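# Move the desk flask onto an incubator shelf

## Task

Take the flask that sits on the desk and leave it lying flat directly on one of the incubator's shelves, with the same face upward as it had on the desk, and with nothing of it sticking out beyond the shelf's front edge. The flasks already inside the incubator must stay flat on their shelves, unstacked and with their original face upward, or the task fails. The task also fails if any flask touches the floor, if either incubator door is slammed open or closed, or if the robot falls over or finishes tilted. The result only counts if it holds without the robot supporting anything.

## Robot and tools

ROBOT. A LinearBot: a base that can drive in any direction, carrying a column about 1.75 m tall. A carriage rides up and down this column (lift_m, 0 to 1 m travel) and holds two identical six-joint arms, each ending in a two-finger gripper. The arm bases sit roughly 0.57 m + lift_m above the floor, and some carriage parts hang about 0.15 m under them. From its shoulder a hand reaches 0.78 m, but it can only get about 0.38 m lower than its arm base. A hand measures about 0.16 m long and 0.1 m wide (0.14 m with fingers open). Parked joints 1 to 6 are 0, 0.05, 0.05, 1.45, 0, 0; with both arms parked the footprint is about 0.95 m by 0.7 m (width by length). Cameras: carriage_camera is fixed to the carriage, aimed forward and tilted about 20 degrees down; left_wrist_camera and right_wrist_camera look out beyond the fingertips. The wheel motors are weak (2 N m), so even light pushes trigger a contact stop.

FRAMES. Base frame: origin on the floor below the base centre, x ahead, y to the robot's left, z up. left_hand and right_hand are reported in it, each as the midpoint between that gripper's pads. quat_wxyz rotates base axes into hand axes; hand z runs along the fingers and the fingers separate along hand y; an upward-pointing hand with joints 1, 5, 6 at zero gives (1, 0, 0, 0). The odometry frame is the base frame where the scene began. base_odometry is derived from wheel rotation, so slipping looks like motion; heading is left-positive, between -3.142 and 3.142. Readings of hand positions get less accurate at long reach.

execute_actions. Arguments: actions, a list holding one action or none (empty just reports state and images); cameras, a list of up to 16 names from carriage_camera, left_wrist_camera, right_wrist_camera, all (missing, null or ["all"] gives every camera, [] gives none). An action may contain base, joints, or both; they start together and may end at different moments. base holds exactly one key, each a relative offset from where the base last reported itself: translate_m (metres, -2 to 2, positive forward), strafe_m (metres, -2 to 2, positive left), rotate_rad (radians, -6.3 to 6.3, positive counter-clockwise). joints is a dictionary of absolute targets, one named key per joint, any subset: lift_m (m, 0 to 1); for each side X in left/right: X_joint1_rad (-2.617 to 3.054, vertical-axis swing, 0 forward, positive left), X_joint2_rad (0 to 3.141 shoulder: 0 upper arm back and level, 1.57 vertical, 3.14 forward and level), X_joint3_rad (0 to 3.141 elbow: 0 folded, 3.14 straight), X_joint4_rad (-1.57 to 1.57 wrist pitch, 0 in line with forearm, positive lifts fingertips), X_joint5_rad (-1.57 to 1.57 wrist yaw, positive swings fingertips to the right, opposite to joint 1), X_joint6_rad (-2.094 to 2.094 roll about the finger axis, positive clockwise viewed from the forearm), X_gripper_m (0 to 0.093 m pad gap). Done tolerances: lift 0.004, joints 1/5/6 0.02, joints 2/3 0.055, joint 4 0.04, gripper 0.004. An action lasts at most 15 s. Any unknown key or out-of-range number rejects the call with no motion. Anything left out of an action may keep driving toward its earlier target without the status showing it. The result carries the state plus end-of-call images, ordered as listed on the pictures line. If a result reports a stop, remaining motion calls in that same reply are skipped.

wait: seconds, 0 to 10. Commands nothing new and returns the same state and images.

zoom_image: camera (one of the three names) and region [x0, y0, x1, y1] in pixels, origin at top-left, no bigger than 504 by 504; works only on cameras that returned full images in the latest result. Images are 504x504.

finished_scene: scene, the integer number of the current scene. Ends it for good once the last command has been held, reports whether the goal was met and gives the next task. Replying with no tool call ends everything.

RESULT LINES. base_status and joint_status: done (for the base, wheels turned the full amount, slip included; a tiny move may say done while short); off_target (resting away from target, possibly still pushing; a gripper holding an object usually shows this); contact_stop or time_out (target dropped, holding current spot); joint command not followed, often with a cause line, meaning a self-collision check blocked that arm's targets (gripper still obeyed); not_followed per joint means those targets may be retried every action until valid or clear; limit_stop_at_motor_heat after a heat stop, resend the target. on_its_own lists uncommanded behaviour; held at gives the held target, not position. motor_effort: percent of maximum, positive toward higher joint values, bracketed number is the peak; readings carry fixed per-motor bias and noise. Lift effort grows with load; if it keeps dropping while lowering, a hand or its load is resting on something. drive_wheels (ignore sign) larger at rest than after free driving means the base still presses on something. ARM HIT means an arm struck the robot hard. MOTOR HOT warns from 75 °C; OVER-TEMPERATURE FAULT reports a 10 s arm stop at 90 °C, and at 100 °C the arm goes limp and falls.

CAUTIONS. Contact stops arrive late or not at all; arms are not watched during turns or usually when an arm joint is also commanded, and the base may roll up to 0.3 m after an arm touches something. After a blocked drive, reverse about 0.2 m (or undo the turn), again if still pressed; a retry may be needed. Never back into a table edge under which the base has slipped; the column can catch it and topple the robot. Arms have no contact stop and snap to targets once freed. Tipping is likeliest with a high carriage, stretched arms, loads, pulling, or abrupt stops; about 1.5 kg per hand with both arms forward can topple it, and only images reveal a lean. Never let the arms strike or press on each other; to untangle, move the blocked arm clear first, then the other in a later action. A level hand drops 10 to 17 cm under 1 kg; gripper pads squeeze about 45 to 60 N. Stretched arms heat quickly even empty. The robot keeps holding its last command while you think. Loose objects may get nudged occasionally. Open and close doors gently, never drop flasks or let them reach the floor.

Each tool is called after ">>>" by a JSON object that holds its "fn" and its "kwargs".

## Session

>>> {"fn": "execute_actions", "kwargs": {"actions": []}}

Scene clock: 0.00 s.
base_odometry: x=+0.000 y=+0.000 heading=+0.000 (m, m, rad; odometry frame)
base_status: not commanded
joint_positions: lift_m=+0.302 left_joint1_rad=-0.003 left_joint2_rad=+0.059 left_joint3_rad=+0.066 left_joint4_rad=+1.409 left_joint5_rad=-0.043 left_joint6_rad=-0.013 left_gripper_m=+0.094 right_joint1_rad=-0.011 right_joint2_rad=+0.051 right_joint3_rad=+0.019 right_joint4_rad=+1.429 right_joint5_rad=-0.006 right_joint6_rad=-0.014 right_gripper_m=+0.094
joint_status: not commanded
motor_effort: lift_m=+23 drive_wheels=+4 (%)
left_hand: x=+0.3104 y=+0.3280 z=+1.3065 quat_wxyz=(+0.997, -0.022, +0.077, -0.006) (m; base frame)
right_hand: x=+0.3170 y=-0.3201 z=+1.2942 quat_wxyz=(+0.996, -0.003, +0.087, -0.012) (m; base frame)
pictures: carriage_camera, left_wrist_camera, right_wrist_camera
Images, in order (width x height): carriage_camera 504x504, left_wrist_camera 504x504, right_wrist_camera 504x504.

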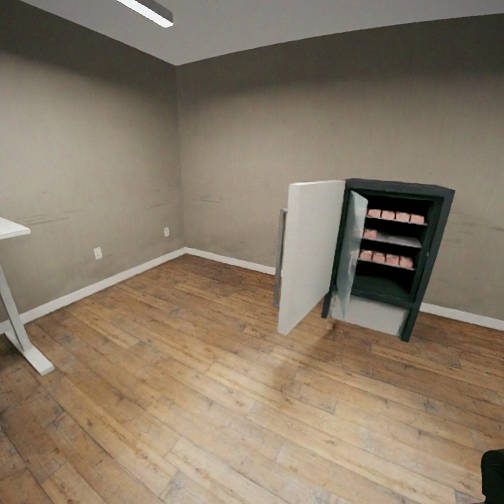

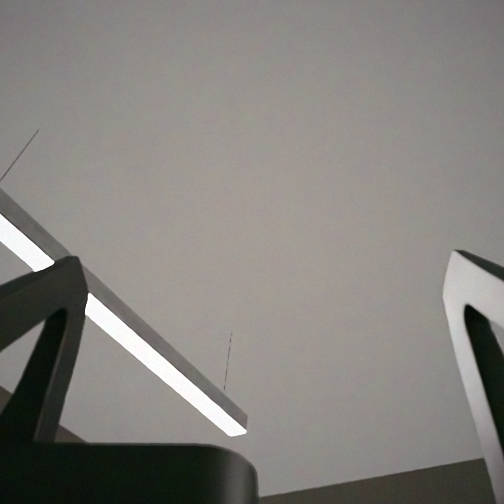

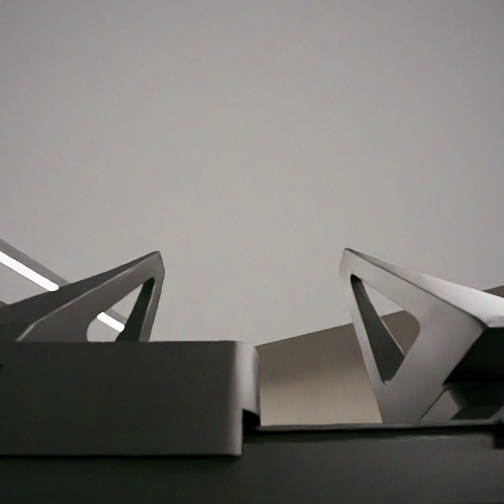

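>>> {"fn": "execute_actions", "kwargs": {"actions": [{"base":{"rotate_rad":1.0}}], "cameras": ["carriage_camera"]}}

Scene clock: 4.17 s.
base_odometry: x=+0.000 y=+0.000 heading=+0.999 (m, m, rad; odometry frame)
base_status: done
joint_positions: lift_m=+0.302 left_joint1_rad=-0.003 left_joint2_rad=+0.059 left_joint3_rad=+0.066 left_joint4_rad=+1.409 left_joint5_rad=-0.043 left_joint6_rad=-0.013 left_gripper_m=+0.094 right_joint1_rad=-0.011 right_joint2_rad=+0.051 right_joint3_rad=+0.019 right_joint4_rad=+1.428 right_joint5_rad=-0.006 right_joint6_rad=-0.014 right_gripper_m=+0.094
joint_status: not commanded
motor_effort: lift_m=+27(25) drive_wheels=+8(25) (%)
left_hand: x=+0.3104 y=+0.3280 z=+1.3065 quat_wxyz=(+0.997, -0.022, +0.077, -0.006) (m; base frame)
right_hand: x=+0.3172 y=-0.3201 z=+1.2942 quat_wxyz=(+0.996, -0.003, +0.087, -0.012) (m; base frame)
pictures: carriage_camera
Images, in order (width x height): carriage_camera 504x504.

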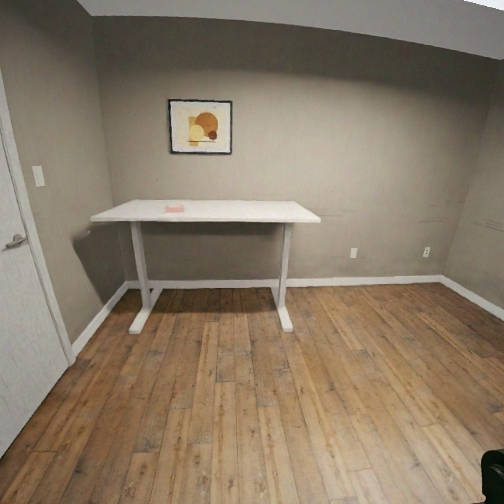

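>>> {"fn": "execute_actions", "kwargs": {"actions": [{"base":{"strafe_m":0.4},"joints":{"lift_m":0.7,"left_joint2_rad":1.57,"left_joint3_rad":1.57,"left_joint4_rad":0}}], "cameras": []}}

>>> {"fn": "execute_actions", "kwargs": {"actions": [{"base":{"translate_m":1.1}}]}}

Scene clock: 11.97 s.
base_odometry: x=-0.337 y=+0.216 heading=+1.000 (m, m, rad; odometry frame)
base_status: done
joint_positions: lift_m=+0.700 left_joint1_rad=-0.003 left_joint2_rad=+1.560 left_joint3_rad=+1.563 left_joint4_rad=+0.013 left_joint5_rad=-0.043 left_joint6_rad=-0.013 left_gripper_m=+0.094 right_joint1_rad=-0.011 right_joint2_rad=+0.051 right_joint3_rad=+0.019 right_joint4_rad=+1.428 right_joint5_rad=-0.006 right_joint6_rad=-0.014 right_gripper_m=+0.094
joint_status: all done
motor_effort: lift_m=+22(30) drive_wheels=-3(24) (%)
left_hand: x=+0.7790 y=+0.3264 z=+1.7133 quat_wxyz=(+0.713, -0.019, +0.701, +0.009) (m; base frame)
right_hand: x=+0.3171 y=-0.3201 z=+1.6922 quat_wxyz=(+0.996, -0.003, +0.087, -0.012) (m; base frame)
pictures: none
No camera images: the call's "cameras" was empty. Leave "cameras" out to get every camera's image.

Scene clock: 16.53 s.
base_odometry: x=+0.258 y=+1.142 heading=+1.000 (m, m, rad; odometry frame)
base_status: done
joint_positions: lift_m=+0.700 left_joint1_rad=-0.003 left_joint2_rad=+1.560 left_joint3_rad=+1.563 left_joint4_rad=+0.012 left_joint5_rad=-0.043 left_joint6_rad=-0.013 left_gripper_m=+0.094 right_joint1_rad=-0.011 right_joint2_rad=+0.051 right_joint3_rad=+0.019 right_joint4_rad=+1.428 right_joint5_rad=-0.006 right_joint6_rad=-0.014 right_gripper_m=+0.094
joint_status: not commanded
motor_effort: lift_m=+19(22) drive_wheels=-4(27) (%)
left_hand: x=+0.7790 y=+0.3264 z=+1.7132 quat_wxyz=(+0.713, -0.019, +0.701, +0.009) (m; base frame)
right_hand: x=+0.3171 y=-0.3201 z=+1.6922 quat_wxyz=(+0.996, -0.003, +0.087, -0.012) (m; base frame)
pictures: carriage_camera, left_wrist_camera, right_wrist_camera
Images, in order (width x height): carriage_camera 504x504, left_wrist_camera 504x504, right_wrist_camera 504x504.

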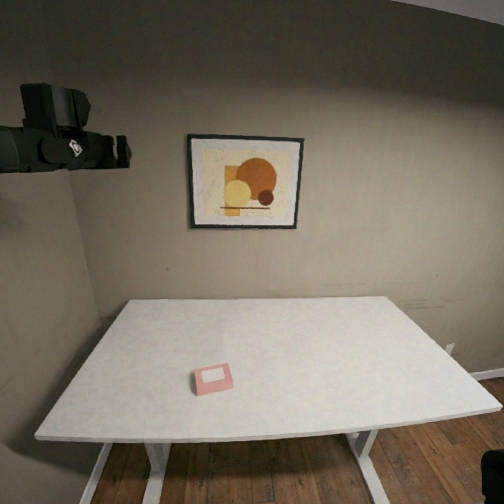

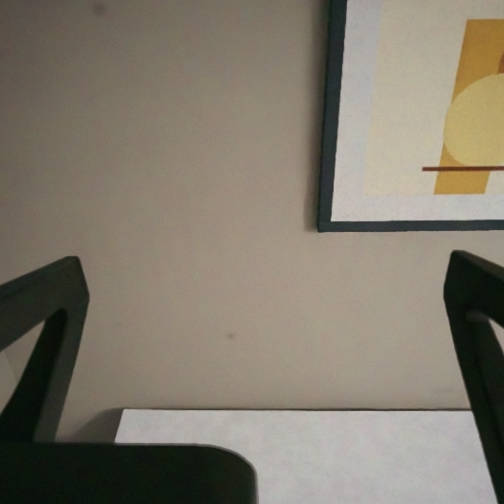

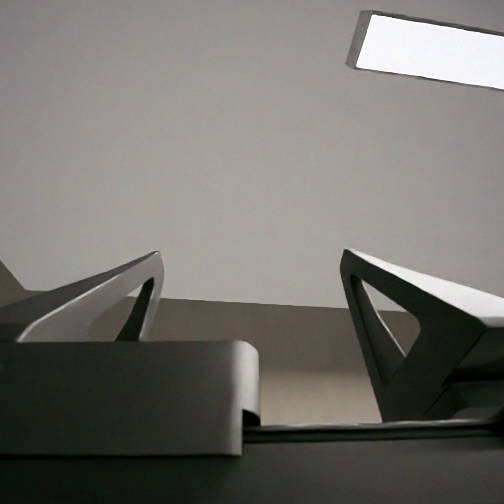

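>>> {"fn": "execute_actions", "kwargs": {"actions": [{"base":{"strafe_m":-0.2},"joints":{"lift_m":0.25}}], "cameras": ["carriage_camera","left_wrist_camera"]}}

Scene clock: 21.93 s.
base_odometry: x=+0.426 y=+1.034 heading=+1.000 (m, m, rad; odometry frame)
base_status: done
joint_positions: lift_m=+0.250 left_joint1_rad=-0.003 left_joint2_rad=+1.560 left_joint3_rad=+1.563 left_joint4_rad=+0.004 left_joint5_rad=-0.043 left_joint6_rad=-0.013 left_gripper_m=+0.094 right_joint1_rad=-0.011 right_joint2_rad=+0.051 right_joint3_rad=+0.019 right_joint4_rad=+1.428 right_joint5_rad=-0.007 right_joint6_rad=-0.014 right_gripper_m=+0.094
joint_status: all done
motor_effort: lift_m=+21(23) drive_wheels=-1(26) (%)
left_hand: x=+0.7790 y=+0.3265 z=+1.2611 quat_wxyz=(+0.710, -0.019, +0.704, +0.010) (m; base frame)
right_hand: x=+0.3172 y=-0.3201 z=+1.2421 quat_wxyz=(+0.996, -0.003, +0.087, -0.012) (m; base frame)
pictures: carriage_camera, left_wrist_camera
Images, in order (width x height): carriage_camera 504x504, left_wrist_camera 504x504.

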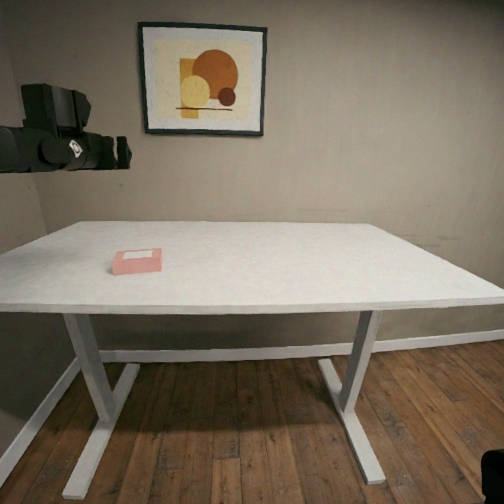

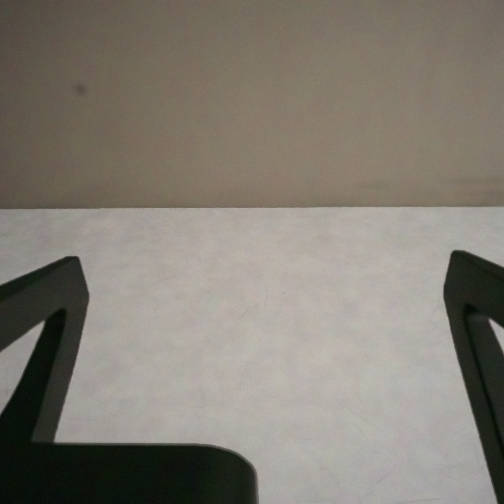

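>>> {"fn": "execute_actions", "kwargs": {"actions": [{"base":{"translate_m":-0.3},"joints":{"lift_m":0.17}}], "cameras": ["carriage_camera","left_wrist_camera"]}}

Scene clock: 29.63 s.
base_odometry: x=+0.264 y=+0.782 heading=+1.000 (m, m, rad; odometry frame)
base_status: done
joint_positions: lift_m=+0.170 left_joint1_rad=-0.003 left_joint2_rad=+1.560 left_joint3_rad=+1.563 left_joint4_rad=+0.003 left_joint5_rad=-0.043 left_joint6_rad=-0.013 left_gripper_m=+0.094 right_joint1_rad=-0.011 right_joint2_rad=+0.051 right_joint3_rad=+0.019 right_joint4_rad=+1.427 right_joint5_rad=-0.007 right_joint6_rad=-0.014 right_gripper_m=+0.094
joint_status: all done
motor_effort: lift_m=+26(23) drive_wheels=-1(24) (%)
left_hand: x=+0.7790 y=+0.3265 z=+1.1808 quat_wxyz=(+0.709, -0.019, +0.705, +0.010) (m; base frame)
right_hand: x=+0.3173 y=-0.3201 z=+1.1620 quat_wxyz=(+0.996, -0.003, +0.087, -0.012) (m; base frame)
pictures: carriage_camera, left_wrist_camera
Images, in order (width x height): carriage_camera 504x504, left_wrist_camera 504x504.

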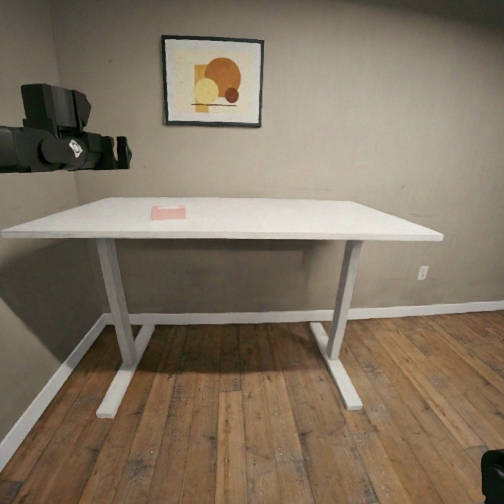

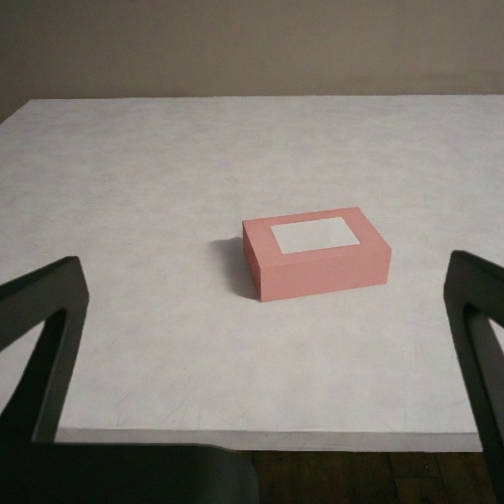

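>>> {"fn": "execute_actions", "kwargs": {"actions": [{"base":{"strafe_m":-0.05},"joints":{"lift_m":0.3,"left_joint2_rad":2.2,"left_joint3_rad":2.2,"left_joint4_rad":-1.57,"left_joint6_rad":1.57}}], "cameras": ["left_wrist_camera"]}}

Scene clock: 37.50 s.
base_odometry: x=+0.306 y=+0.754 heading=+1.000 (m, m, rad; odometry frame)
base_status: done
joint_positions: lift_m=+0.300 left_joint1_rad=-0.003 left_joint2_rad=+2.196 left_joint3_rad=+2.178 left_joint4_rad=-1.561 left_joint5_rad=-0.043 left_joint6_rad=+1.564 left_gripper_m=+0.094 right_joint1_rad=-0.011 right_joint2_rad=+0.051 right_joint3_rad=+0.019 right_joint4_rad=+1.428 right_joint5_rad=-0.007 right_joint6_rad=-0.014 right_gripper_m=+0.094
joint_status: all done
motor_effort: lift_m=+26(31) drive_wheels=+1(22) (%)
left_hand: x=+0.6901 y=+0.3268 z=+1.0082 quat_wxyz=(-0.018, +0.706, +0.708, +0.013) (m; base frame)
right_hand: x=+0.3171 y=-0.3201 z=+1.2922 quat_wxyz=(+0.996, -0.003, +0.087, -0.012) (m; base frame)
pictures: left_wrist_camera
Images, in order (width x height): left_wrist_camera 504x504.

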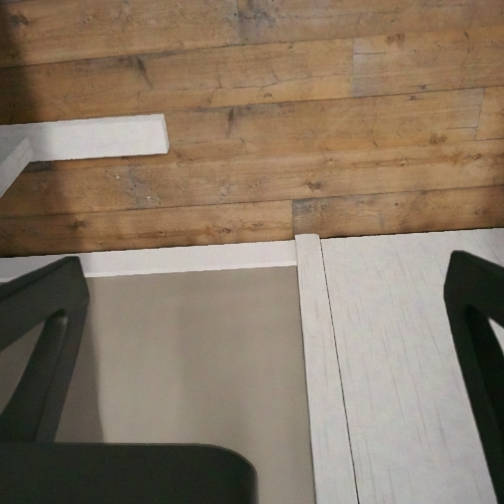

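Hand is just off the desk edge. Raise, then drive.

>>> {"fn": "execute_actions", "kwargs": {"actions": [{"joints":{"lift_m":0.5}}], "cameras": []}}

>>> {"fn": "execute_actions", "kwargs": {"actions": [{"base":{"translate_m":0.3}}], "cameras": ["left_wrist_camera","carriage_camera"]}}

Scene clock: 48.10 s.
base_odometry: x=+0.306 y=+0.754 heading=+1.000 (m, m, rad; odometry frame)
base_status: not commanded
joint_positions: lift_m=+0.500 left_joint1_rad=-0.003 left_joint2_rad=+2.197 left_joint3_rad=+2.190 left_joint4_rad=-1.563 left_joint5_rad=-0.043 left_joint6_rad=+1.564 left_gripper_m=+0.094 right_joint1_rad=-0.011 right_joint2_rad=+0.051 right_joint3_rad=+0.019 right_joint4_rad=+1.428 right_joint5_rad=-0.007 right_joint6_rad=-0.014 right_gripper_m=+0.094
joint_status: all done
motor_effort: lift_m=+21(30) drive_wheels=+0(1) (%)
left_hand: x=+0.6919 y=+0.3268 z=+1.2108 quat_wxyz=(-0.015, +0.706, +0.708, +0.016) (m; base frame)
right_hand: x=+0.3172 y=-0.3201 z=+1.4922 quat_wxyz=(+0.996, -0.003, +0.087, -0.012) (m; base frame)
pictures: none
No camera images: the call's "cameras" was empty. Leave "cameras" out to get every camera's image.

Scene clock: 50.57 s.
base_odometry: x=+0.468 y=+1.007 heading=+1.000 (m, m, rad; odometry frame)
base_status: done
joint_positions: lift_m=+0.500 left_joint1_rad=-0.003 left_joint2_rad=+2.197 left_joint3_rad=+2.190 left_joint4_rad=-1.563 left_joint5_rad=-0.043 left_joint6_rad=+1.564 left_gripper_m=+0.094 right_joint1_rad=-0.011 right_joint2_rad=+0.051 right_joint3_rad=+0.019 right_joint4_rad=+1.427 right_joint5_rad=-0.007 right_joint6_rad=-0.014 right_gripper_m=+0.094
joint_status: not commanded
motor_effort: lift_m=+21(20) drive_wheels=-3(22) (%)
left_hand: x=+0.6918 y=+0.3268 z=+1.2108 quat_wxyz=(-0.015, +0.706, +0.708, +0.016) (m; base frame)
right_hand: x=+0.3173 y=-0.3201 z=+1.4922 quat_wxyz=(+0.996, -0.003, +0.087, -0.012) (m; base frame)
pictures: carriage_camera, left_wrist_camera
Images, in order (width x height): carriage_camera 504x504, left_wrist_camera 504x504.

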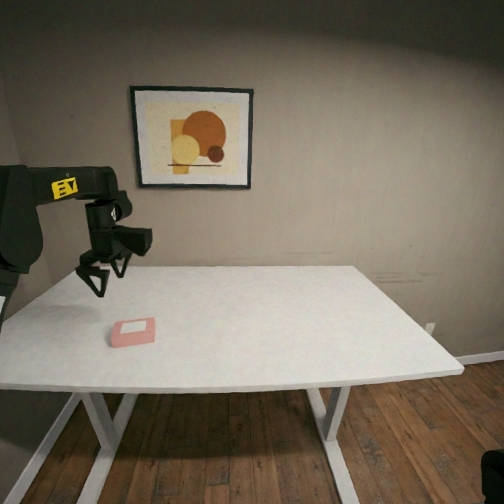

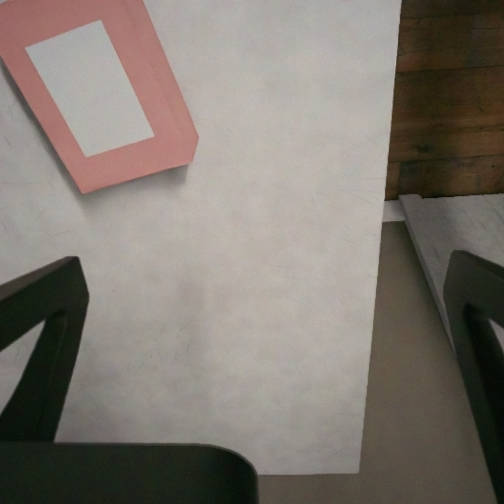

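>>> {"fn": "execute_actions", "kwargs": {"actions": [{"base":{"strafe_m":-0.07}}], "cameras": []}}

>>> {"fn": "execute_actions", "kwargs": {"actions": [{"base":{"translate_m":0.05}}], "cameras": ["left_wrist_camera"]}}

Scene clock: 57.10 s.
base_odometry: x=+0.527 y=+0.969 heading=+1.000 (m, m, rad; odometry frame)
base_status: done
joint_positions: lift_m=+0.500 left_joint1_rad=-0.003 left_joint2_rad=+2.197 left_joint3_rad=+2.190 left_joint4_rad=-1.563 left_joint5_rad=-0.043 left_joint6_rad=+1.564 left_gripper_m=+0.094 right_joint1_rad=-0.011 right_joint2_rad=+0.051 right_joint3_rad=+0.019 right_joint4_rad=+1.427 right_joint5_rad=-0.007 right_joint6_rad=-0.014 right_gripper_m=+0.094
joint_status: not commanded
motor_effort: lift_m=+21(24) drive_wheels=-2(24) (%)
left_hand: x=+0.6918 y=+0.3268 z=+1.2108 quat_wxyz=(-0.015, +0.706, +0.708, +0.016) (m; base frame)
right_hand: x=+0.3173 y=-0.3201 z=+1.4922 quat_wxyz=(+0.996, -0.003, +0.087, -0.012) (m; base frame)
pictures: none
No camera images: the call's "cameras" was empty. Leave "cameras" out to get every camera's image.

Scene clock: 58.43 s.
base_odometry: x=+0.555 y=+1.011 heading=+0.999 (m, m, rad; odometry frame)
base_status: done
joint_positions: lift_m=+0.500 left_joint1_rad=-0.003 left_joint2_rad=+2.197 left_joint3_rad=+2.190 left_joint4_rad=-1.563 left_joint5_rad=-0.043 left_joint6_rad=+1.564 left_gripper_m=+0.094 right_joint1_rad=-0.011 right_joint2_rad=+0.051 right_joint3_rad=+0.019 right_joint4_rad=+1.427 right_joint5_rad=-0.007 right_joint6_rad=-0.014 right_gripper_m=+0.094
joint_status: not commanded
motor_effort: lift_m=+23(23) drive_wheels=-1(21) (%)
left_hand: x=+0.6918 y=+0.3268 z=+1.2108 quat_wxyz=(-0.015, +0.706, +0.708, +0.016) (m; base frame)
right_hand: x=+0.3173 y=-0.3201 z=+1.4922 quat_wxyz=(+0.996, -0.003, +0.087, -0.012) (m; base frame)
pictures: left_wrist_camera
Images, in order (width x height): left_wrist_camera 504x504.

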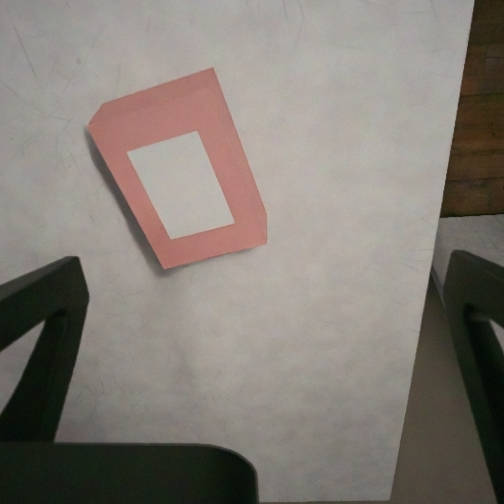

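>>> {"fn": "execute_actions", "kwargs": {"actions": [{"base":{"strafe_m":-0.1},"joints":{"left_joint6_rad":1.27}}], "cameras": []}}

>>> {"fn": "execute_actions", "kwargs": {"actions": [{"base":{"translate_m":0.05}}], "cameras": ["left_wrist_camera"]}}

Scene clock: 63.80 s.
base_odometry: x=+0.639 y=+0.957 heading=+1.000 (m, m, rad; odometry frame)
base_status: done
joint_positions: lift_m=+0.500 left_joint1_rad=-0.003 left_joint2_rad=+2.197 left_joint3_rad=+2.190 left_joint4_rad=-1.563 left_joint5_rad=-0.043 left_joint6_rad=+1.276 left_gripper_m=+0.094 right_joint1_rad=-0.011 right_joint2_rad=+0.051 right_joint3_rad=+0.019 right_joint4_rad=+1.427 right_joint5_rad=-0.007 right_joint6_rad=-0.014 right_gripper_m=+0.094
joint_status: all done
motor_effort: lift_m=+25(25) drive_wheels=+0(23) (%)
left_hand: x=+0.6918 y=+0.3268 z=+1.2108 quat_wxyz=(-0.013, +0.597, +0.802, +0.018) (m; base frame)
right_hand: x=+0.3173 y=-0.3201 z=+1.4922 quat_wxyz=(+0.996, -0.003, +0.087, -0.012) (m; base frame)
pictures: none
No camera images: the call's "cameras" was empty. Leave "cameras" out to get every camera's image.

Scene clock: 65.13 s.
base_odometry: x=+0.666 y=+0.999 heading=+0.999 (m, m, rad; odometry frame)
base_status: done
joint_positions: lift_m=+0.500 left_joint1_rad=-0.003 left_joint2_rad=+2.197 left_joint3_rad=+2.190 left_joint4_rad=-1.563 left_joint5_rad=-0.043 left_joint6_rad=+1.276 left_gripper_m=+0.094 right_joint1_rad=-0.011 right_joint2_rad=+0.051 right_joint3_rad=+0.019 right_joint4_rad=+1.427 right_joint5_rad=-0.007 right_joint6_rad=-0.014 right_gripper_m=+0.094
joint_status: not commanded
motor_effort: lift_m=+24(23) drive_wheels=-1(21) (%)
left_hand: x=+0.6917 y=+0.3268 z=+1.2108 quat_wxyz=(-0.013, +0.597, +0.802, +0.018) (m; base frame)
right_hand: x=+0.3174 y=-0.3201 z=+1.4921 quat_wxyz=(+0.996, -0.003, +0.087, -0.012) (m; base frame)
pictures: left_wrist_camera
Images, in order (width x height): left_wrist_camera 504x504.

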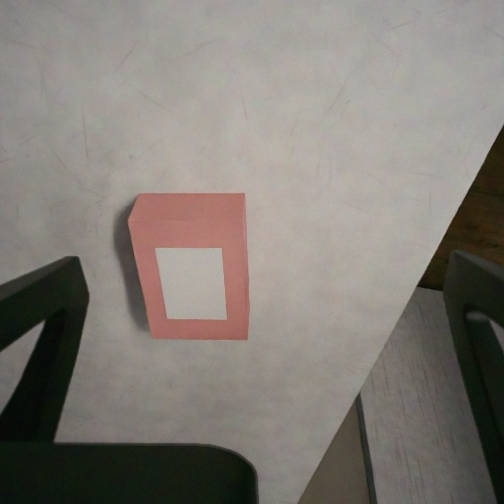

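Aligned; needs about 4 cm more forward. Then descend partly and check.

>>> {"fn": "execute_actions", "kwargs": {"actions": [{"base":{"translate_m":0.04},"joints":{"lift_m":0.4}}], "cameras": ["left_wrist_camera","carriage_camera"]}}

Scene clock: 68.07 s.
base_odometry: x=+0.688 y=+1.033 heading=+0.999 (m, m, rad; odometry frame)
base_status: done
joint_positions: lift_m=+0.400 left_joint1_rad=-0.003 left_joint2_rad=+2.197 left_joint3_rad=+2.190 left_joint4_rad=-1.565 left_joint5_rad=-0.043 left_joint6_rad=+1.276 left_gripper_m=+0.094 right_joint1_rad=-0.011 right_joint2_rad=+0.051 right_joint3_rad=+0.019 right_joint4_rad=+1.427 right_joint5_rad=-0.007 right_joint6_rad=-0.014 right_gripper_m=+0.094
joint_status: all done
motor_effort: lift_m=+24(25) drive_wheels=+5(30) (%)
left_hand: x=+0.6913 y=+0.3268 z=+1.1109 quat_wxyz=(-0.013, +0.597, +0.802, +0.017) (m; base frame)
right_hand: x=+0.3173 y=-0.3201 z=+1.3920 quat_wxyz=(+0.996, -0.003, +0.087, -0.012) (m; base frame)
pictures: carriage_camera, left_wrist_camera
Images, in order (width x height): carriage_camera 504x504, left_wrist_camera 504x504.

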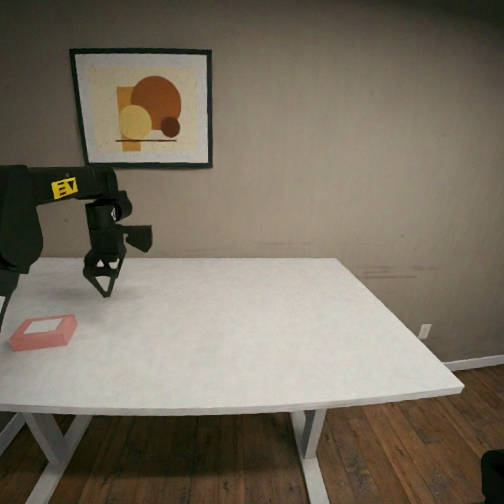

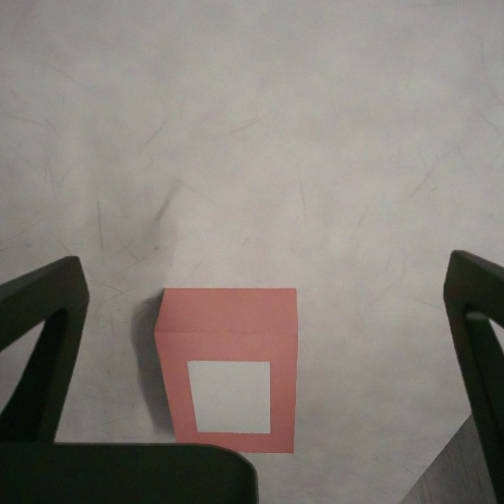

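>>> {"fn": "execute_actions", "kwargs": {"actions": [{"base":{"translate_m":0.02},"joints":{"lift_m":0.25}}], "cameras": ["left_wrist_camera","carriage_camera"]}}

Scene clock: 73.13 s.
base_odometry: x=+0.699 y=+1.049 heading=+0.998 (m, m, rad; odometry frame)
base_status: done
joint_positions: lift_m=+0.250 left_joint1_rad=-0.003 left_joint2_rad=+2.188 left_joint3_rad=+2.198 left_joint4_rad=-1.570 left_joint5_rad=-0.043 left_joint6_rad=+1.276 left_gripper_m=+0.094 right_joint1_rad=-0.011 right_joint2_rad=+0.051 right_joint3_rad=+0.019 right_joint4_rad=+1.428 right_joint5_rad=-0.006 right_joint6_rad=-0.014 right_gripper_m=+0.094
joint_status: all done
motor_effort: lift_m=+28(24) drive_wheels=-1(29) (%)
left_hand: x=+0.6913 y=+0.3266 z=+0.9666 quat_wxyz=(-0.008, +0.596, +0.802, +0.020) (m; base frame)
right_hand: x=+0.3171 y=-0.3202 z=+1.2422 quat_wxyz=(+0.996, -0.003, +0.087, -0.012) (m; base frame)
pictures: carriage_camera, left_wrist_camera
Images, in order (width x height): carriage_camera 504x504, left_wrist_camera 504x504.

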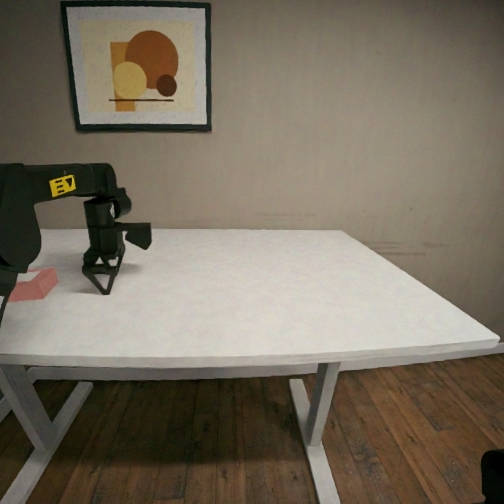

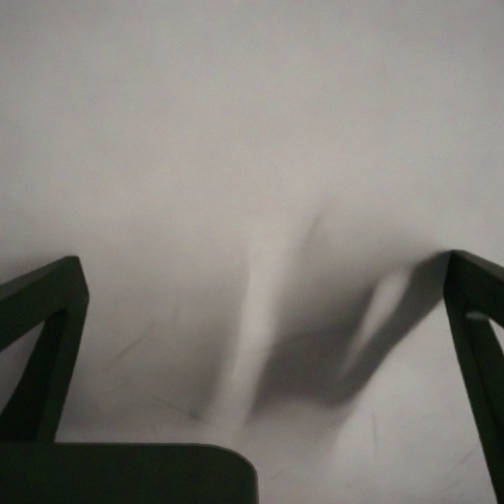

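>>> {"fn": "execute_actions", "kwargs": {"actions": [{"base":{"strafe_m":0.08},"joints":{"lift_m":0.265}}], "cameras": ["left_wrist_camera","carriage_camera"]}}

Scene clock: 77.53 s.
base_odometry: x=+0.632 y=+1.093 heading=+0.998 (m, m, rad; odometry frame)
base_status: done
joint_positions: lift_m=+0.265 left_joint1_rad=-0.003 left_joint2_rad=+2.191 left_joint3_rad=+2.198 left_joint4_rad=-1.570 left_joint5_rad=-0.042 left_joint6_rad=+1.276 left_gripper_m=+0.094 right_joint1_rad=-0.011 right_joint2_rad=+0.051 right_joint3_rad=+0.019 right_joint4_rad=+1.428 right_joint5_rad=-0.006 right_joint6_rad=-0.014 right_gripper_m=+0.094
joint_status: all done
motor_effort: lift_m=+20(29) drive_wheels=-3(29) (%)
left_hand: x=+0.6914 y=+0.3266 z=+0.9802 quat_wxyz=(-0.009, +0.597, +0.802, +0.019) (m; base frame)
right_hand: x=+0.3171 y=-0.3202 z=+1.2572 quat_wxyz=(+0.996, -0.003, +0.087, -0.012) (m; base frame)
pictures: carriage_camera, left_wrist_camera
Images, in order (width x height): carriage_camera 504x504, left_wrist_camera 504x504.

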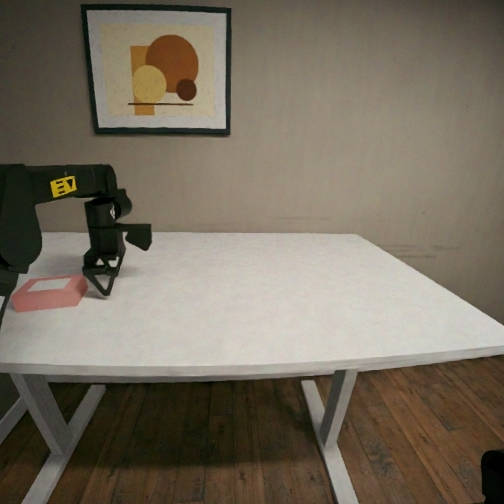

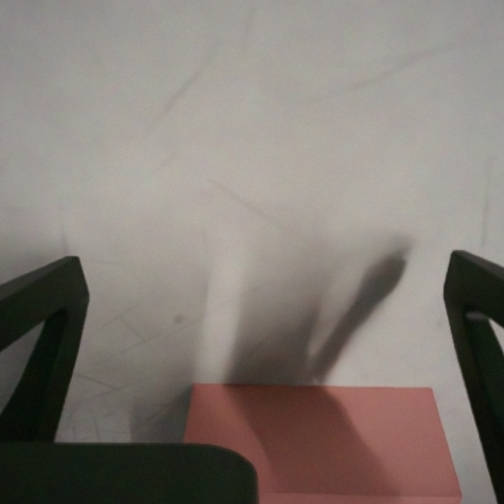

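>>> {"fn": "execute_actions", "kwargs": {"actions": [{"base":{"translate_m":-0.02}}], "cameras": []}}

>>> {"fn": "execute_actions", "kwargs": {"actions": [{"base":{"strafe_m":0.06}}], "cameras": ["left_wrist_camera"]}}

Scene clock: 81.10 s.
base_odometry: x=+0.621 y=+1.076 heading=+0.998 (m, m, rad; odometry frame)
base_status: done
joint_positions: lift_m=+0.265 left_joint1_rad=-0.003 left_joint2_rad=+2.191 left_joint3_rad=+2.198 left_joint4_rad=-1.570 left_joint5_rad=-0.042 left_joint6_rad=+1.276 left_gripper_m=+0.094 right_joint1_rad=-0.011 right_joint2_rad=+0.051 right_joint3_rad=+0.019 right_joint4_rad=+1.428 right_joint5_rad=-0.006 right_joint6_rad=-0.014 right_gripper_m=+0.094
joint_status: not commanded
motor_effort: lift_m=+20(25) drive_wheels=-2(17) (%)
left_hand: x=+0.6914 y=+0.3266 z=+0.9802 quat_wxyz=(-0.009, +0.597, +0.802, +0.019) (m; base frame)
right_hand: x=+0.3172 y=-0.3202 z=+1.2572 quat_wxyz=(+0.996, -0.003, +0.087, -0.012) (m; base frame)
pictures: none
No camera images: the call's "cameras" was empty. Leave "cameras" out to get every camera's image.

Scene clock: 82.50 s.
base_odometry: x=+0.570 y=+1.109 heading=+0.999 (m, m, rad; odometry frame)
base_status: done
joint_positions: lift_m=+0.265 left_joint1_rad=-0.003 left_joint2_rad=+2.191 left_joint3_rad=+2.198 left_joint4_rad=-1.570 left_joint5_rad=-0.042 left_joint6_rad=+1.275 left_gripper_m=+0.094 right_joint1_rad=-0.011 right_joint2_rad=+0.051 right_joint3_rad=+0.019 right_joint4_rad=+1.428 right_joint5_rad=-0.006 right_joint6_rad=-0.014 right_gripper_m=+0.094
joint_status: not commanded
motor_effort: lift_m=+24(25) drive_wheels=-1(20) (%)
left_hand: x=+0.6914 y=+0.3266 z=+0.9802 quat_wxyz=(-0.009, +0.596, +0.803, +0.019) (m; base frame)
right_hand: x=+0.3172 y=-0.3202 z=+1.2572 quat_wxyz=(+0.996, -0.003, +0.087, -0.012) (m; base frame)
pictures: left_wrist_camera
Images, in order (width x height): left_wrist_camera 504x504.

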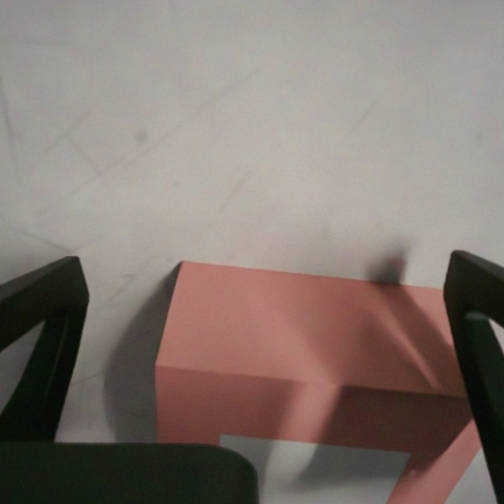

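>>> {"fn": "execute_actions", "kwargs": {"actions": [{"joints":{"left_gripper_m":0.0}}], "cameras": []}}

>>> {"fn": "execute_actions", "kwargs": {"actions": [{"joints":{"lift_m":0.32,"left_joint6_rad":-0.0}}], "cameras": ["carriage_camera"]}}

Scene clock: 88.00 s.
base_odometry: x=+0.570 y=+1.109 heading=+0.999 (m, m, rad; odometry frame)
base_status: not commanded
joint_positions: lift_m=+0.265 left_joint1_rad=-0.003 left_joint2_rad=+2.191 left_joint3_rad=+2.198 left_joint4_rad=-1.570 left_joint5_rad=-0.042 left_joint6_rad=+1.275 left_gripper_m=+0.000 right_joint1_rad=-0.011 right_joint2_rad=+0.051 right_joint3_rad=+0.019 right_joint4_rad=+1.428 right_joint5_rad=-0.006 right_joint6_rad=-0.014 right_gripper_m=+0.094
joint_status: all done
motor_effort: lift_m=+20(24) drive_wheels=-2(0) (%)
left_hand: x=+0.6914 y=+0.3265 z=+0.9802 quat_wxyz=(-0.009, +0.596, +0.803, +0.019) (m; base frame)
right_hand: x=+0.3172 y=-0.3202 z=+1.2572 quat_wxyz=(+0.996, -0.003, +0.087, -0.012) (m; base frame)
pictures: none
No camera images: the call's "cameras" was empty. Leave "cameras" out to get every camera's image.

Scene clock: 89.60 s.
base_odometry: x=+0.570 y=+1.109 heading=+0.999 (m, m, rad; odometry frame)
base_status: not commanded
joint_positions: lift_m=+0.320 left_joint1_rad=-0.003 left_joint2_rad=+2.190 left_joint3_rad=+2.198 left_joint4_rad=-1.570 left_joint5_rad=-0.042 left_joint6_rad=+0.006 left_gripper_m=+0.000 right_joint1_rad=-0.011 right_joint2_rad=+0.051 right_joint3_rad=+0.019 right_joint4_rad=+1.428 right_joint5_rad=-0.006 right_joint6_rad=-0.014 right_gripper_m=+0.094
joint_status: all done
motor_effort: lift_m=+23(27) drive_wheels=-2(0) (%)
left_hand: x=+0.6915 y=+0.3265 z=+1.0356 quat_wxyz=(+0.005, +0.004, +1.000, +0.021) (m; base frame)
right_hand: x=+0.3173 y=-0.3202 z=+1.3122 quat_wxyz=(+0.996, -0.003, +0.087, -0.012) (m; base frame)
pictures: carriage_camera
Images, in order (width x height): carriage_camera 504x504.

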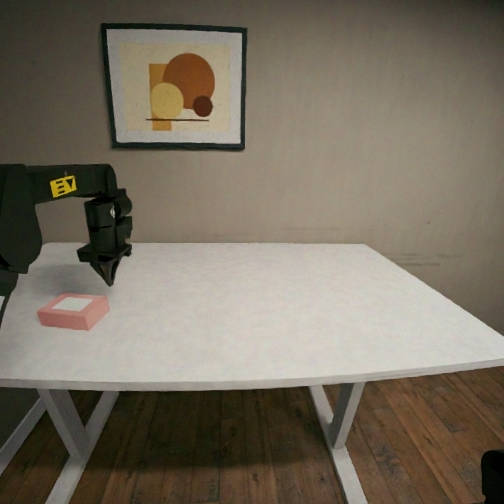

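>>> {"fn": "execute_actions", "kwargs": {"actions": [{"joints":{"left_gripper_m":0.093,"left_joint6_rad":1.27}}], "cameras": ["left_wrist_camera"]}}

Scene clock: 94.93 s.
base_odometry: x=+0.570 y=+1.109 heading=+0.999 (m, m, rad; odometry frame)
base_status: not commanded
joint_positions: lift_m=+0.320 left_joint1_rad=-0.003 left_joint2_rad=+2.190 left_joint3_rad=+2.198 left_joint4_rad=-1.570 left_joint5_rad=-0.042 left_joint6_rad=+1.264 left_gripper_m=+0.093 right_joint1_rad=-0.011 right_joint2_rad=+0.051 right_joint3_rad=+0.019 right_joint4_rad=+1.428 right_joint5_rad=-0.006 right_joint6_rad=-0.014 right_gripper_m=+0.094
joint_status: all done
motor_effort: lift_m=+24(23) drive_wheels=-1(1) (%)
left_hand: x=+0.6915 y=+0.3265 z=+1.0356 quat_wxyz=(-0.009, +0.592, +0.806, +0.020) (m; base frame)
right_hand: x=+0.3173 y=-0.3202 z=+1.3122 quat_wxyz=(+0.996, -0.003, +0.087, -0.012) (m; base frame)
pictures: left_wrist_camera
Images, in order (width x height): left_wrist_camera 504x504.

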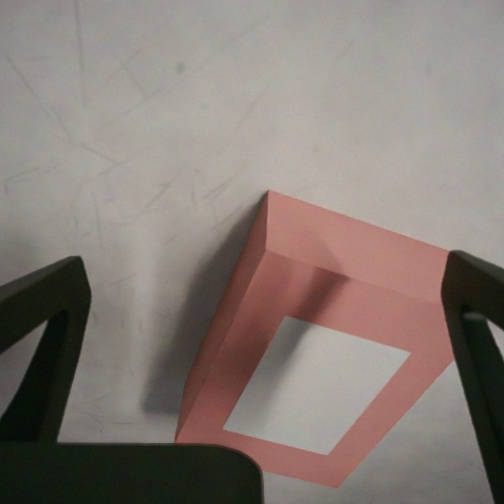

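>>> {"fn": "execute_actions", "kwargs": {"actions": [{"base":{"translate_m":-0.04},"joints":{"left_joint6_rad":1.77}}], "cameras": ["left_wrist_camera"]}}

Scene clock: 98.13 s.
base_odometry: x=+0.548 y=+1.075 heading=+0.999 (m, m, rad; odometry frame)
base_status: done
joint_positions: lift_m=+0.320 left_joint1_rad=-0.003 left_joint2_rad=+2.190 left_joint3_rad=+2.198 left_joint4_rad=-1.570 left_joint5_rad=-0.042 left_joint6_rad=+1.764 left_gripper_m=+0.093 right_joint1_rad=-0.011 right_joint2_rad=+0.051 right_joint3_rad=+0.019 right_joint4_rad=+1.428 right_joint5_rad=-0.006 right_joint6_rad=-0.014 right_gripper_m=+0.094
joint_status: all done
motor_effort: lift_m=+25(19) drive_wheels=+0(20) (%)
left_hand: x=+0.6915 y=+0.3265 z=+1.0356 quat_wxyz=(-0.013, +0.773, +0.634, +0.017) (m; base frame)
right_hand: x=+0.3171 y=-0.3202 z=+1.3122 quat_wxyz=(+0.996, -0.003, +0.087, -0.012) (m; base frame)
pictures: left_wrist_camera
Images, in order (width x height): left_wrist_camera 504x504.

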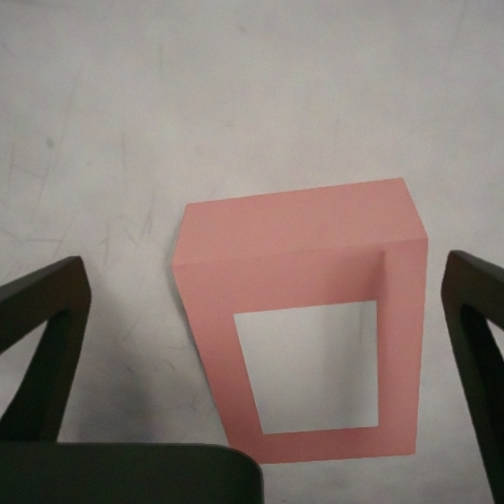

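Good enough; slightly more back, descend, close.

>>> {"fn": "execute_actions", "kwargs": {"actions": [{"base":{"translate_m":-0.012},"joints":{"lift_m":0.245}}], "cameras": []}}

>>> {"fn": "execute_actions", "kwargs": {"actions": [{"joints":{"left_gripper_m":0.0}}], "cameras": ["left_wrist_camera"]}}

Scene clock: 102.20 s.
base_odometry: x=+0.542 y=+1.065 heading=+0.999 (m, m, rad; odometry frame)
base_status: done
joint_positions: lift_m=+0.245 left_joint1_rad=-0.003 left_joint2_rad=+2.181 left_joint3_rad=+2.203 left_joint4_rad=-1.573 left_joint5_rad=-0.043 left_joint6_rad=+1.765 left_gripper_m=+0.093 right_joint1_rad=-0.011 right_joint2_rad=+0.051 right_joint3_rad=+0.019 right_joint4_rad=+1.429 right_joint5_rad=-0.006 right_joint6_rad=-0.014 right_gripper_m=+0.094
joint_status: all done
motor_effort: lift_m=+23(23) drive_wheels=+0(24) (%)
left_hand: x=+0.6912 y=+0.3267 z=+0.9654 quat_wxyz=(-0.010, +0.773, +0.634, +0.021) (m; base frame)
right_hand: x=+0.3170 y=-0.3202 z=+1.2372 quat_wxyz=(+0.996, -0.003, +0.087, -0.012) (m; base frame)
pictures: none
No camera images: the call's "cameras" was empty. Leave "cameras" out to get every camera's image.

Scene clock: 102.93 s.
base_odometry: x=+0.542 y=+1.065 heading=+0.999 (m, m, rad; odometry frame)
base_status: not commanded
joint_positions: lift_m=+0.245 left_joint1_rad=-0.003 left_joint2_rad=+2.181 left_joint3_rad=+2.203 left_joint4_rad=-1.583 left_joint5_rad=-0.044 left_joint6_rad=+1.766 left_gripper_m=+0.000 right_joint1_rad=-0.011 right_joint2_rad=+0.051 right_joint3_rad=+0.019 right_joint4_rad=+1.429 right_joint5_rad=-0.006 right_joint6_rad=-0.014 right_gripper_m=+0.094
joint_status: all done
motor_effort: lift_m=+24(24) drive_wheels=+1(1) (%)
left_hand: x=+0.6888 y=+0.3270 z=+0.9654 quat_wxyz=(-0.014, +0.773, +0.633, +0.018) (m; base frame)
right_hand: x=+0.3170 y=-0.3202 z=+1.2372 quat_wxyz=(+0.996, -0.003, +0.087, -0.012) (m; base frame)
pictures: left_wrist_camera
Images, in order (width x height): left_wrist_camera 504x504.

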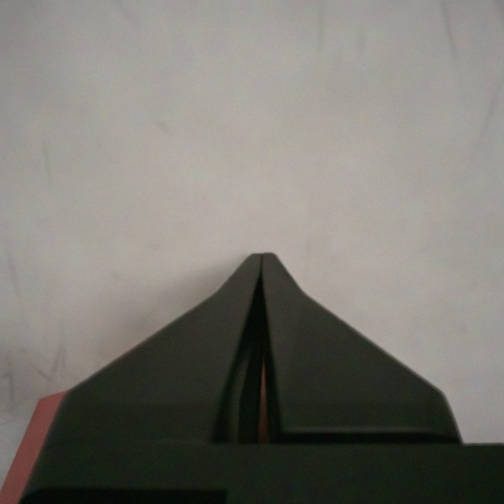

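>>> {"fn": "execute_actions", "kwargs": {"actions": [{"joints":{"lift_m":0.4,"left_gripper_m":0.093}}], "cameras": ["left_wrist_camera","carriage_camera"]}}

Scene clock: 110.73 s.
base_odometry: x=+0.542 y=+1.065 heading=+0.999 (m, m, rad; odometry frame)
base_status: not commanded
joint_positions: lift_m=+0.400 left_joint1_rad=-0.003 left_joint2_rad=+2.192 left_joint3_rad=+2.203 left_joint4_rad=-1.578 left_joint5_rad=-0.044 left_joint6_rad=+1.766 left_gripper_m=+0.093 right_joint1_rad=-0.011 right_joint2_rad=+0.051 right_joint3_rad=+0.019 right_joint4_rad=+1.429 right_joint5_rad=-0.006 right_joint6_rad=-0.014 right_gripper_m=+0.094
joint_status: all done
motor_effort: lift_m=+20(30) drive_wheels=+1(0) (%)
left_hand: x=+0.6905 y=+0.3270 z=+1.1162 quat_wxyz=(-0.016, +0.774, +0.633, +0.016) (m; base frame)
right_hand: x=+0.3170 y=-0.3202 z=+1.3922 quat_wxyz=(+0.996, -0.003, +0.087, -0.012) (m; base frame)
pictures: carriage_camera, left_wrist_camera
Images, in order (width x height): carriage_camera 504x504, left_wrist_camera 504x504.

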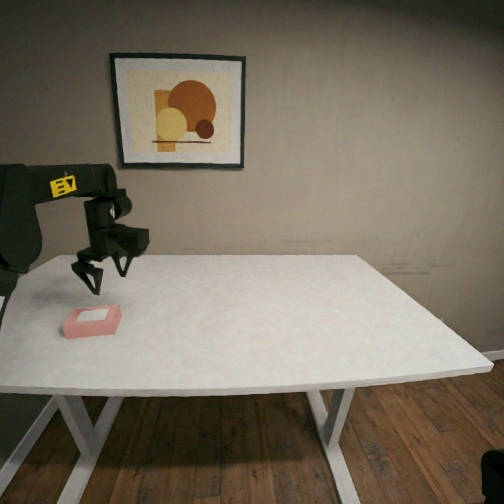

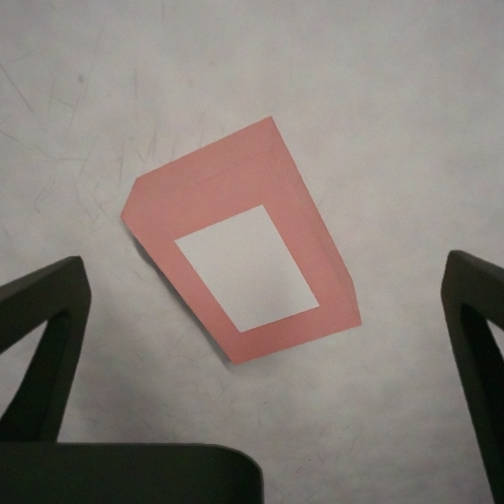

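Still no grasp: the gripper closed on nothing and knocked the flask round. I'll re-align and look before closing.

>>> {"fn": "execute_actions", "kwargs": {"actions": [{"base":{"strafe_m":0.03},"joints":{"left_joint6_rad":1.35,"lift_m":0.32}}], "cameras": ["left_wrist_camera"]}}

Scene clock: 115.93 s.
base_odometry: x=+0.516 y=+1.081 heading=+0.999 (m, m, rad; odometry frame)
base_status: done
joint_positions: lift_m=+0.320 left_joint1_rad=-0.003 left_joint2_rad=+2.191 left_joint3_rad=+2.203 left_joint4_rad=-1.575 left_joint5_rad=-0.044 left_joint6_rad=+1.356 left_gripper_m=+0.093 right_joint1_rad=-0.011 right_joint2_rad=+0.051 right_joint3_rad=+0.019 right_joint4_rad=+1.428 right_joint5_rad=-0.006 right_joint6_rad=-0.014 right_gripper_m=+0.094
joint_status: all done
motor_effort: lift_m=+26(24) drive_wheels=+2(18) (%)
left_hand: x=+0.6911 y=+0.3270 z=+1.0362 quat_wxyz=(-0.011, +0.628, +0.778, +0.020) (m; base frame)
right_hand: x=+0.3172 y=-0.3202 z=+1.3121 quat_wxyz=(+0.996, -0.003, +0.087, -0.012) (m; base frame)
pictures: left_wrist_camera
Images, in order (width x height): left_wrist_camera 504x504.

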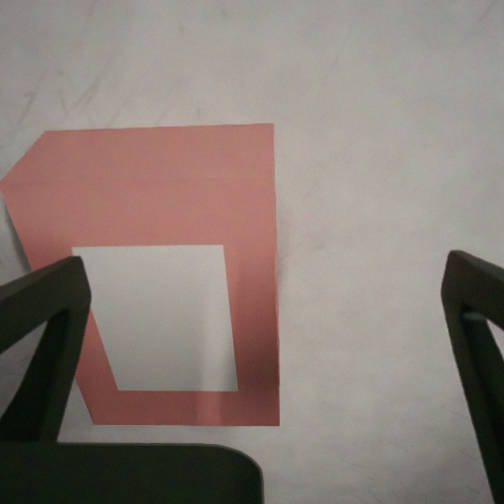

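The flask is now square with the fingers but sits left in the image, so I'll move forward about 3.5 cm and check.

>>> {"fn": "execute_actions", "kwargs": {"actions": [{"base":{"translate_m":0.035}}], "cameras": ["left_wrist_camera"]}}

Scene clock: 122.27 s.
base_odometry: x=+0.535 y=+1.111 heading=+0.999 (m, m, rad; odometry frame)
base_status: done
joint_positions: lift_m=+0.320 left_joint1_rad=-0.003 left_joint2_rad=+2.191 left_joint3_rad=+2.203 left_joint4_rad=-1.575 left_joint5_rad=-0.044 left_joint6_rad=+1.356 left_gripper_m=+0.093 right_joint1_rad=-0.011 right_joint2_rad=+0.051 right_joint3_rad=+0.019 right_joint4_rad=+1.428 right_joint5_rad=-0.006 right_joint6_rad=-0.014 right_gripper_m=+0.094
joint_status: not commanded
motor_effort: lift_m=+23(27) drive_wheels=+3(14) (%)
left_hand: x=+0.6912 y=+0.3270 z=+1.0362 quat_wxyz=(-0.011, +0.628, +0.778, +0.020) (m; base frame)
right_hand: x=+0.3171 y=-0.3202 z=+1.3121 quat_wxyz=(+0.996, -0.003, +0.087, -0.012) (m; base frame)
pictures: left_wrist_camera
Images, in order (width x height): left_wrist_camera 504x504.

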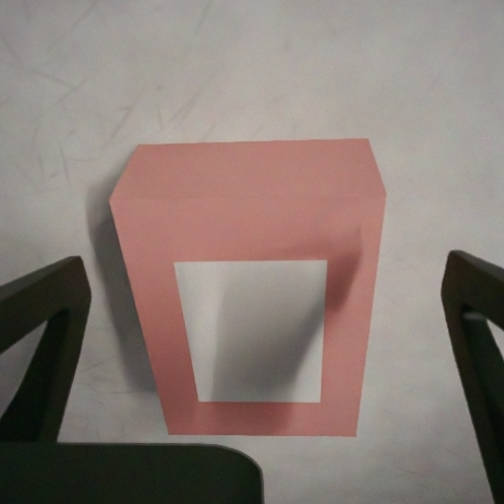

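The flask is centred between the fingers now. I'll lower the hand and take a picture before closing.

>>> {"fn": "execute_actions", "kwargs": {"actions": [{"joints":{"lift_m":0.25}}], "cameras": ["left_wrist_camera"]}}

Scene clock: 125.30 s.
base_odometry: x=+0.535 y=+1.111 heading=+0.999 (m, m, rad; odometry frame)
base_status: not commanded
joint_positions: lift_m=+0.250 left_joint1_rad=-0.003 left_joint2_rad=+2.180 left_joint3_rad=+2.220 left_joint4_rad=-1.552 left_joint5_rad=-0.048 left_joint6_rad=+1.354 left_gripper_m=+0.093 right_joint1_rad=-0.011 right_joint2_rad=+0.051 right_joint3_rad=+0.019 right_joint4_rad=+1.428 right_joint5_rad=-0.006 right_joint6_rad=-0.014 right_gripper_m=+0.094
joint_status: all done
motor_effort: lift_m=+20(26) drive_wheels=+3(5) (%)
left_hand: x=+0.6995 y=+0.3276 z=+0.9753 quat_wxyz=(+0.008, +0.627, +0.778, +0.037) (m; base frame)
right_hand: x=+0.3171 y=-0.3202 z=+1.2421 quat_wxyz=(+0.996, -0.003, +0.087, -0.012) (m; base frame)
pictures: left_wrist_camera
Images, in order (width x height): left_wrist_camera 504x504.

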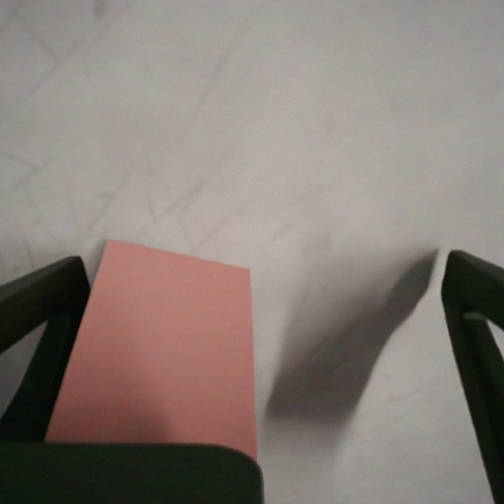

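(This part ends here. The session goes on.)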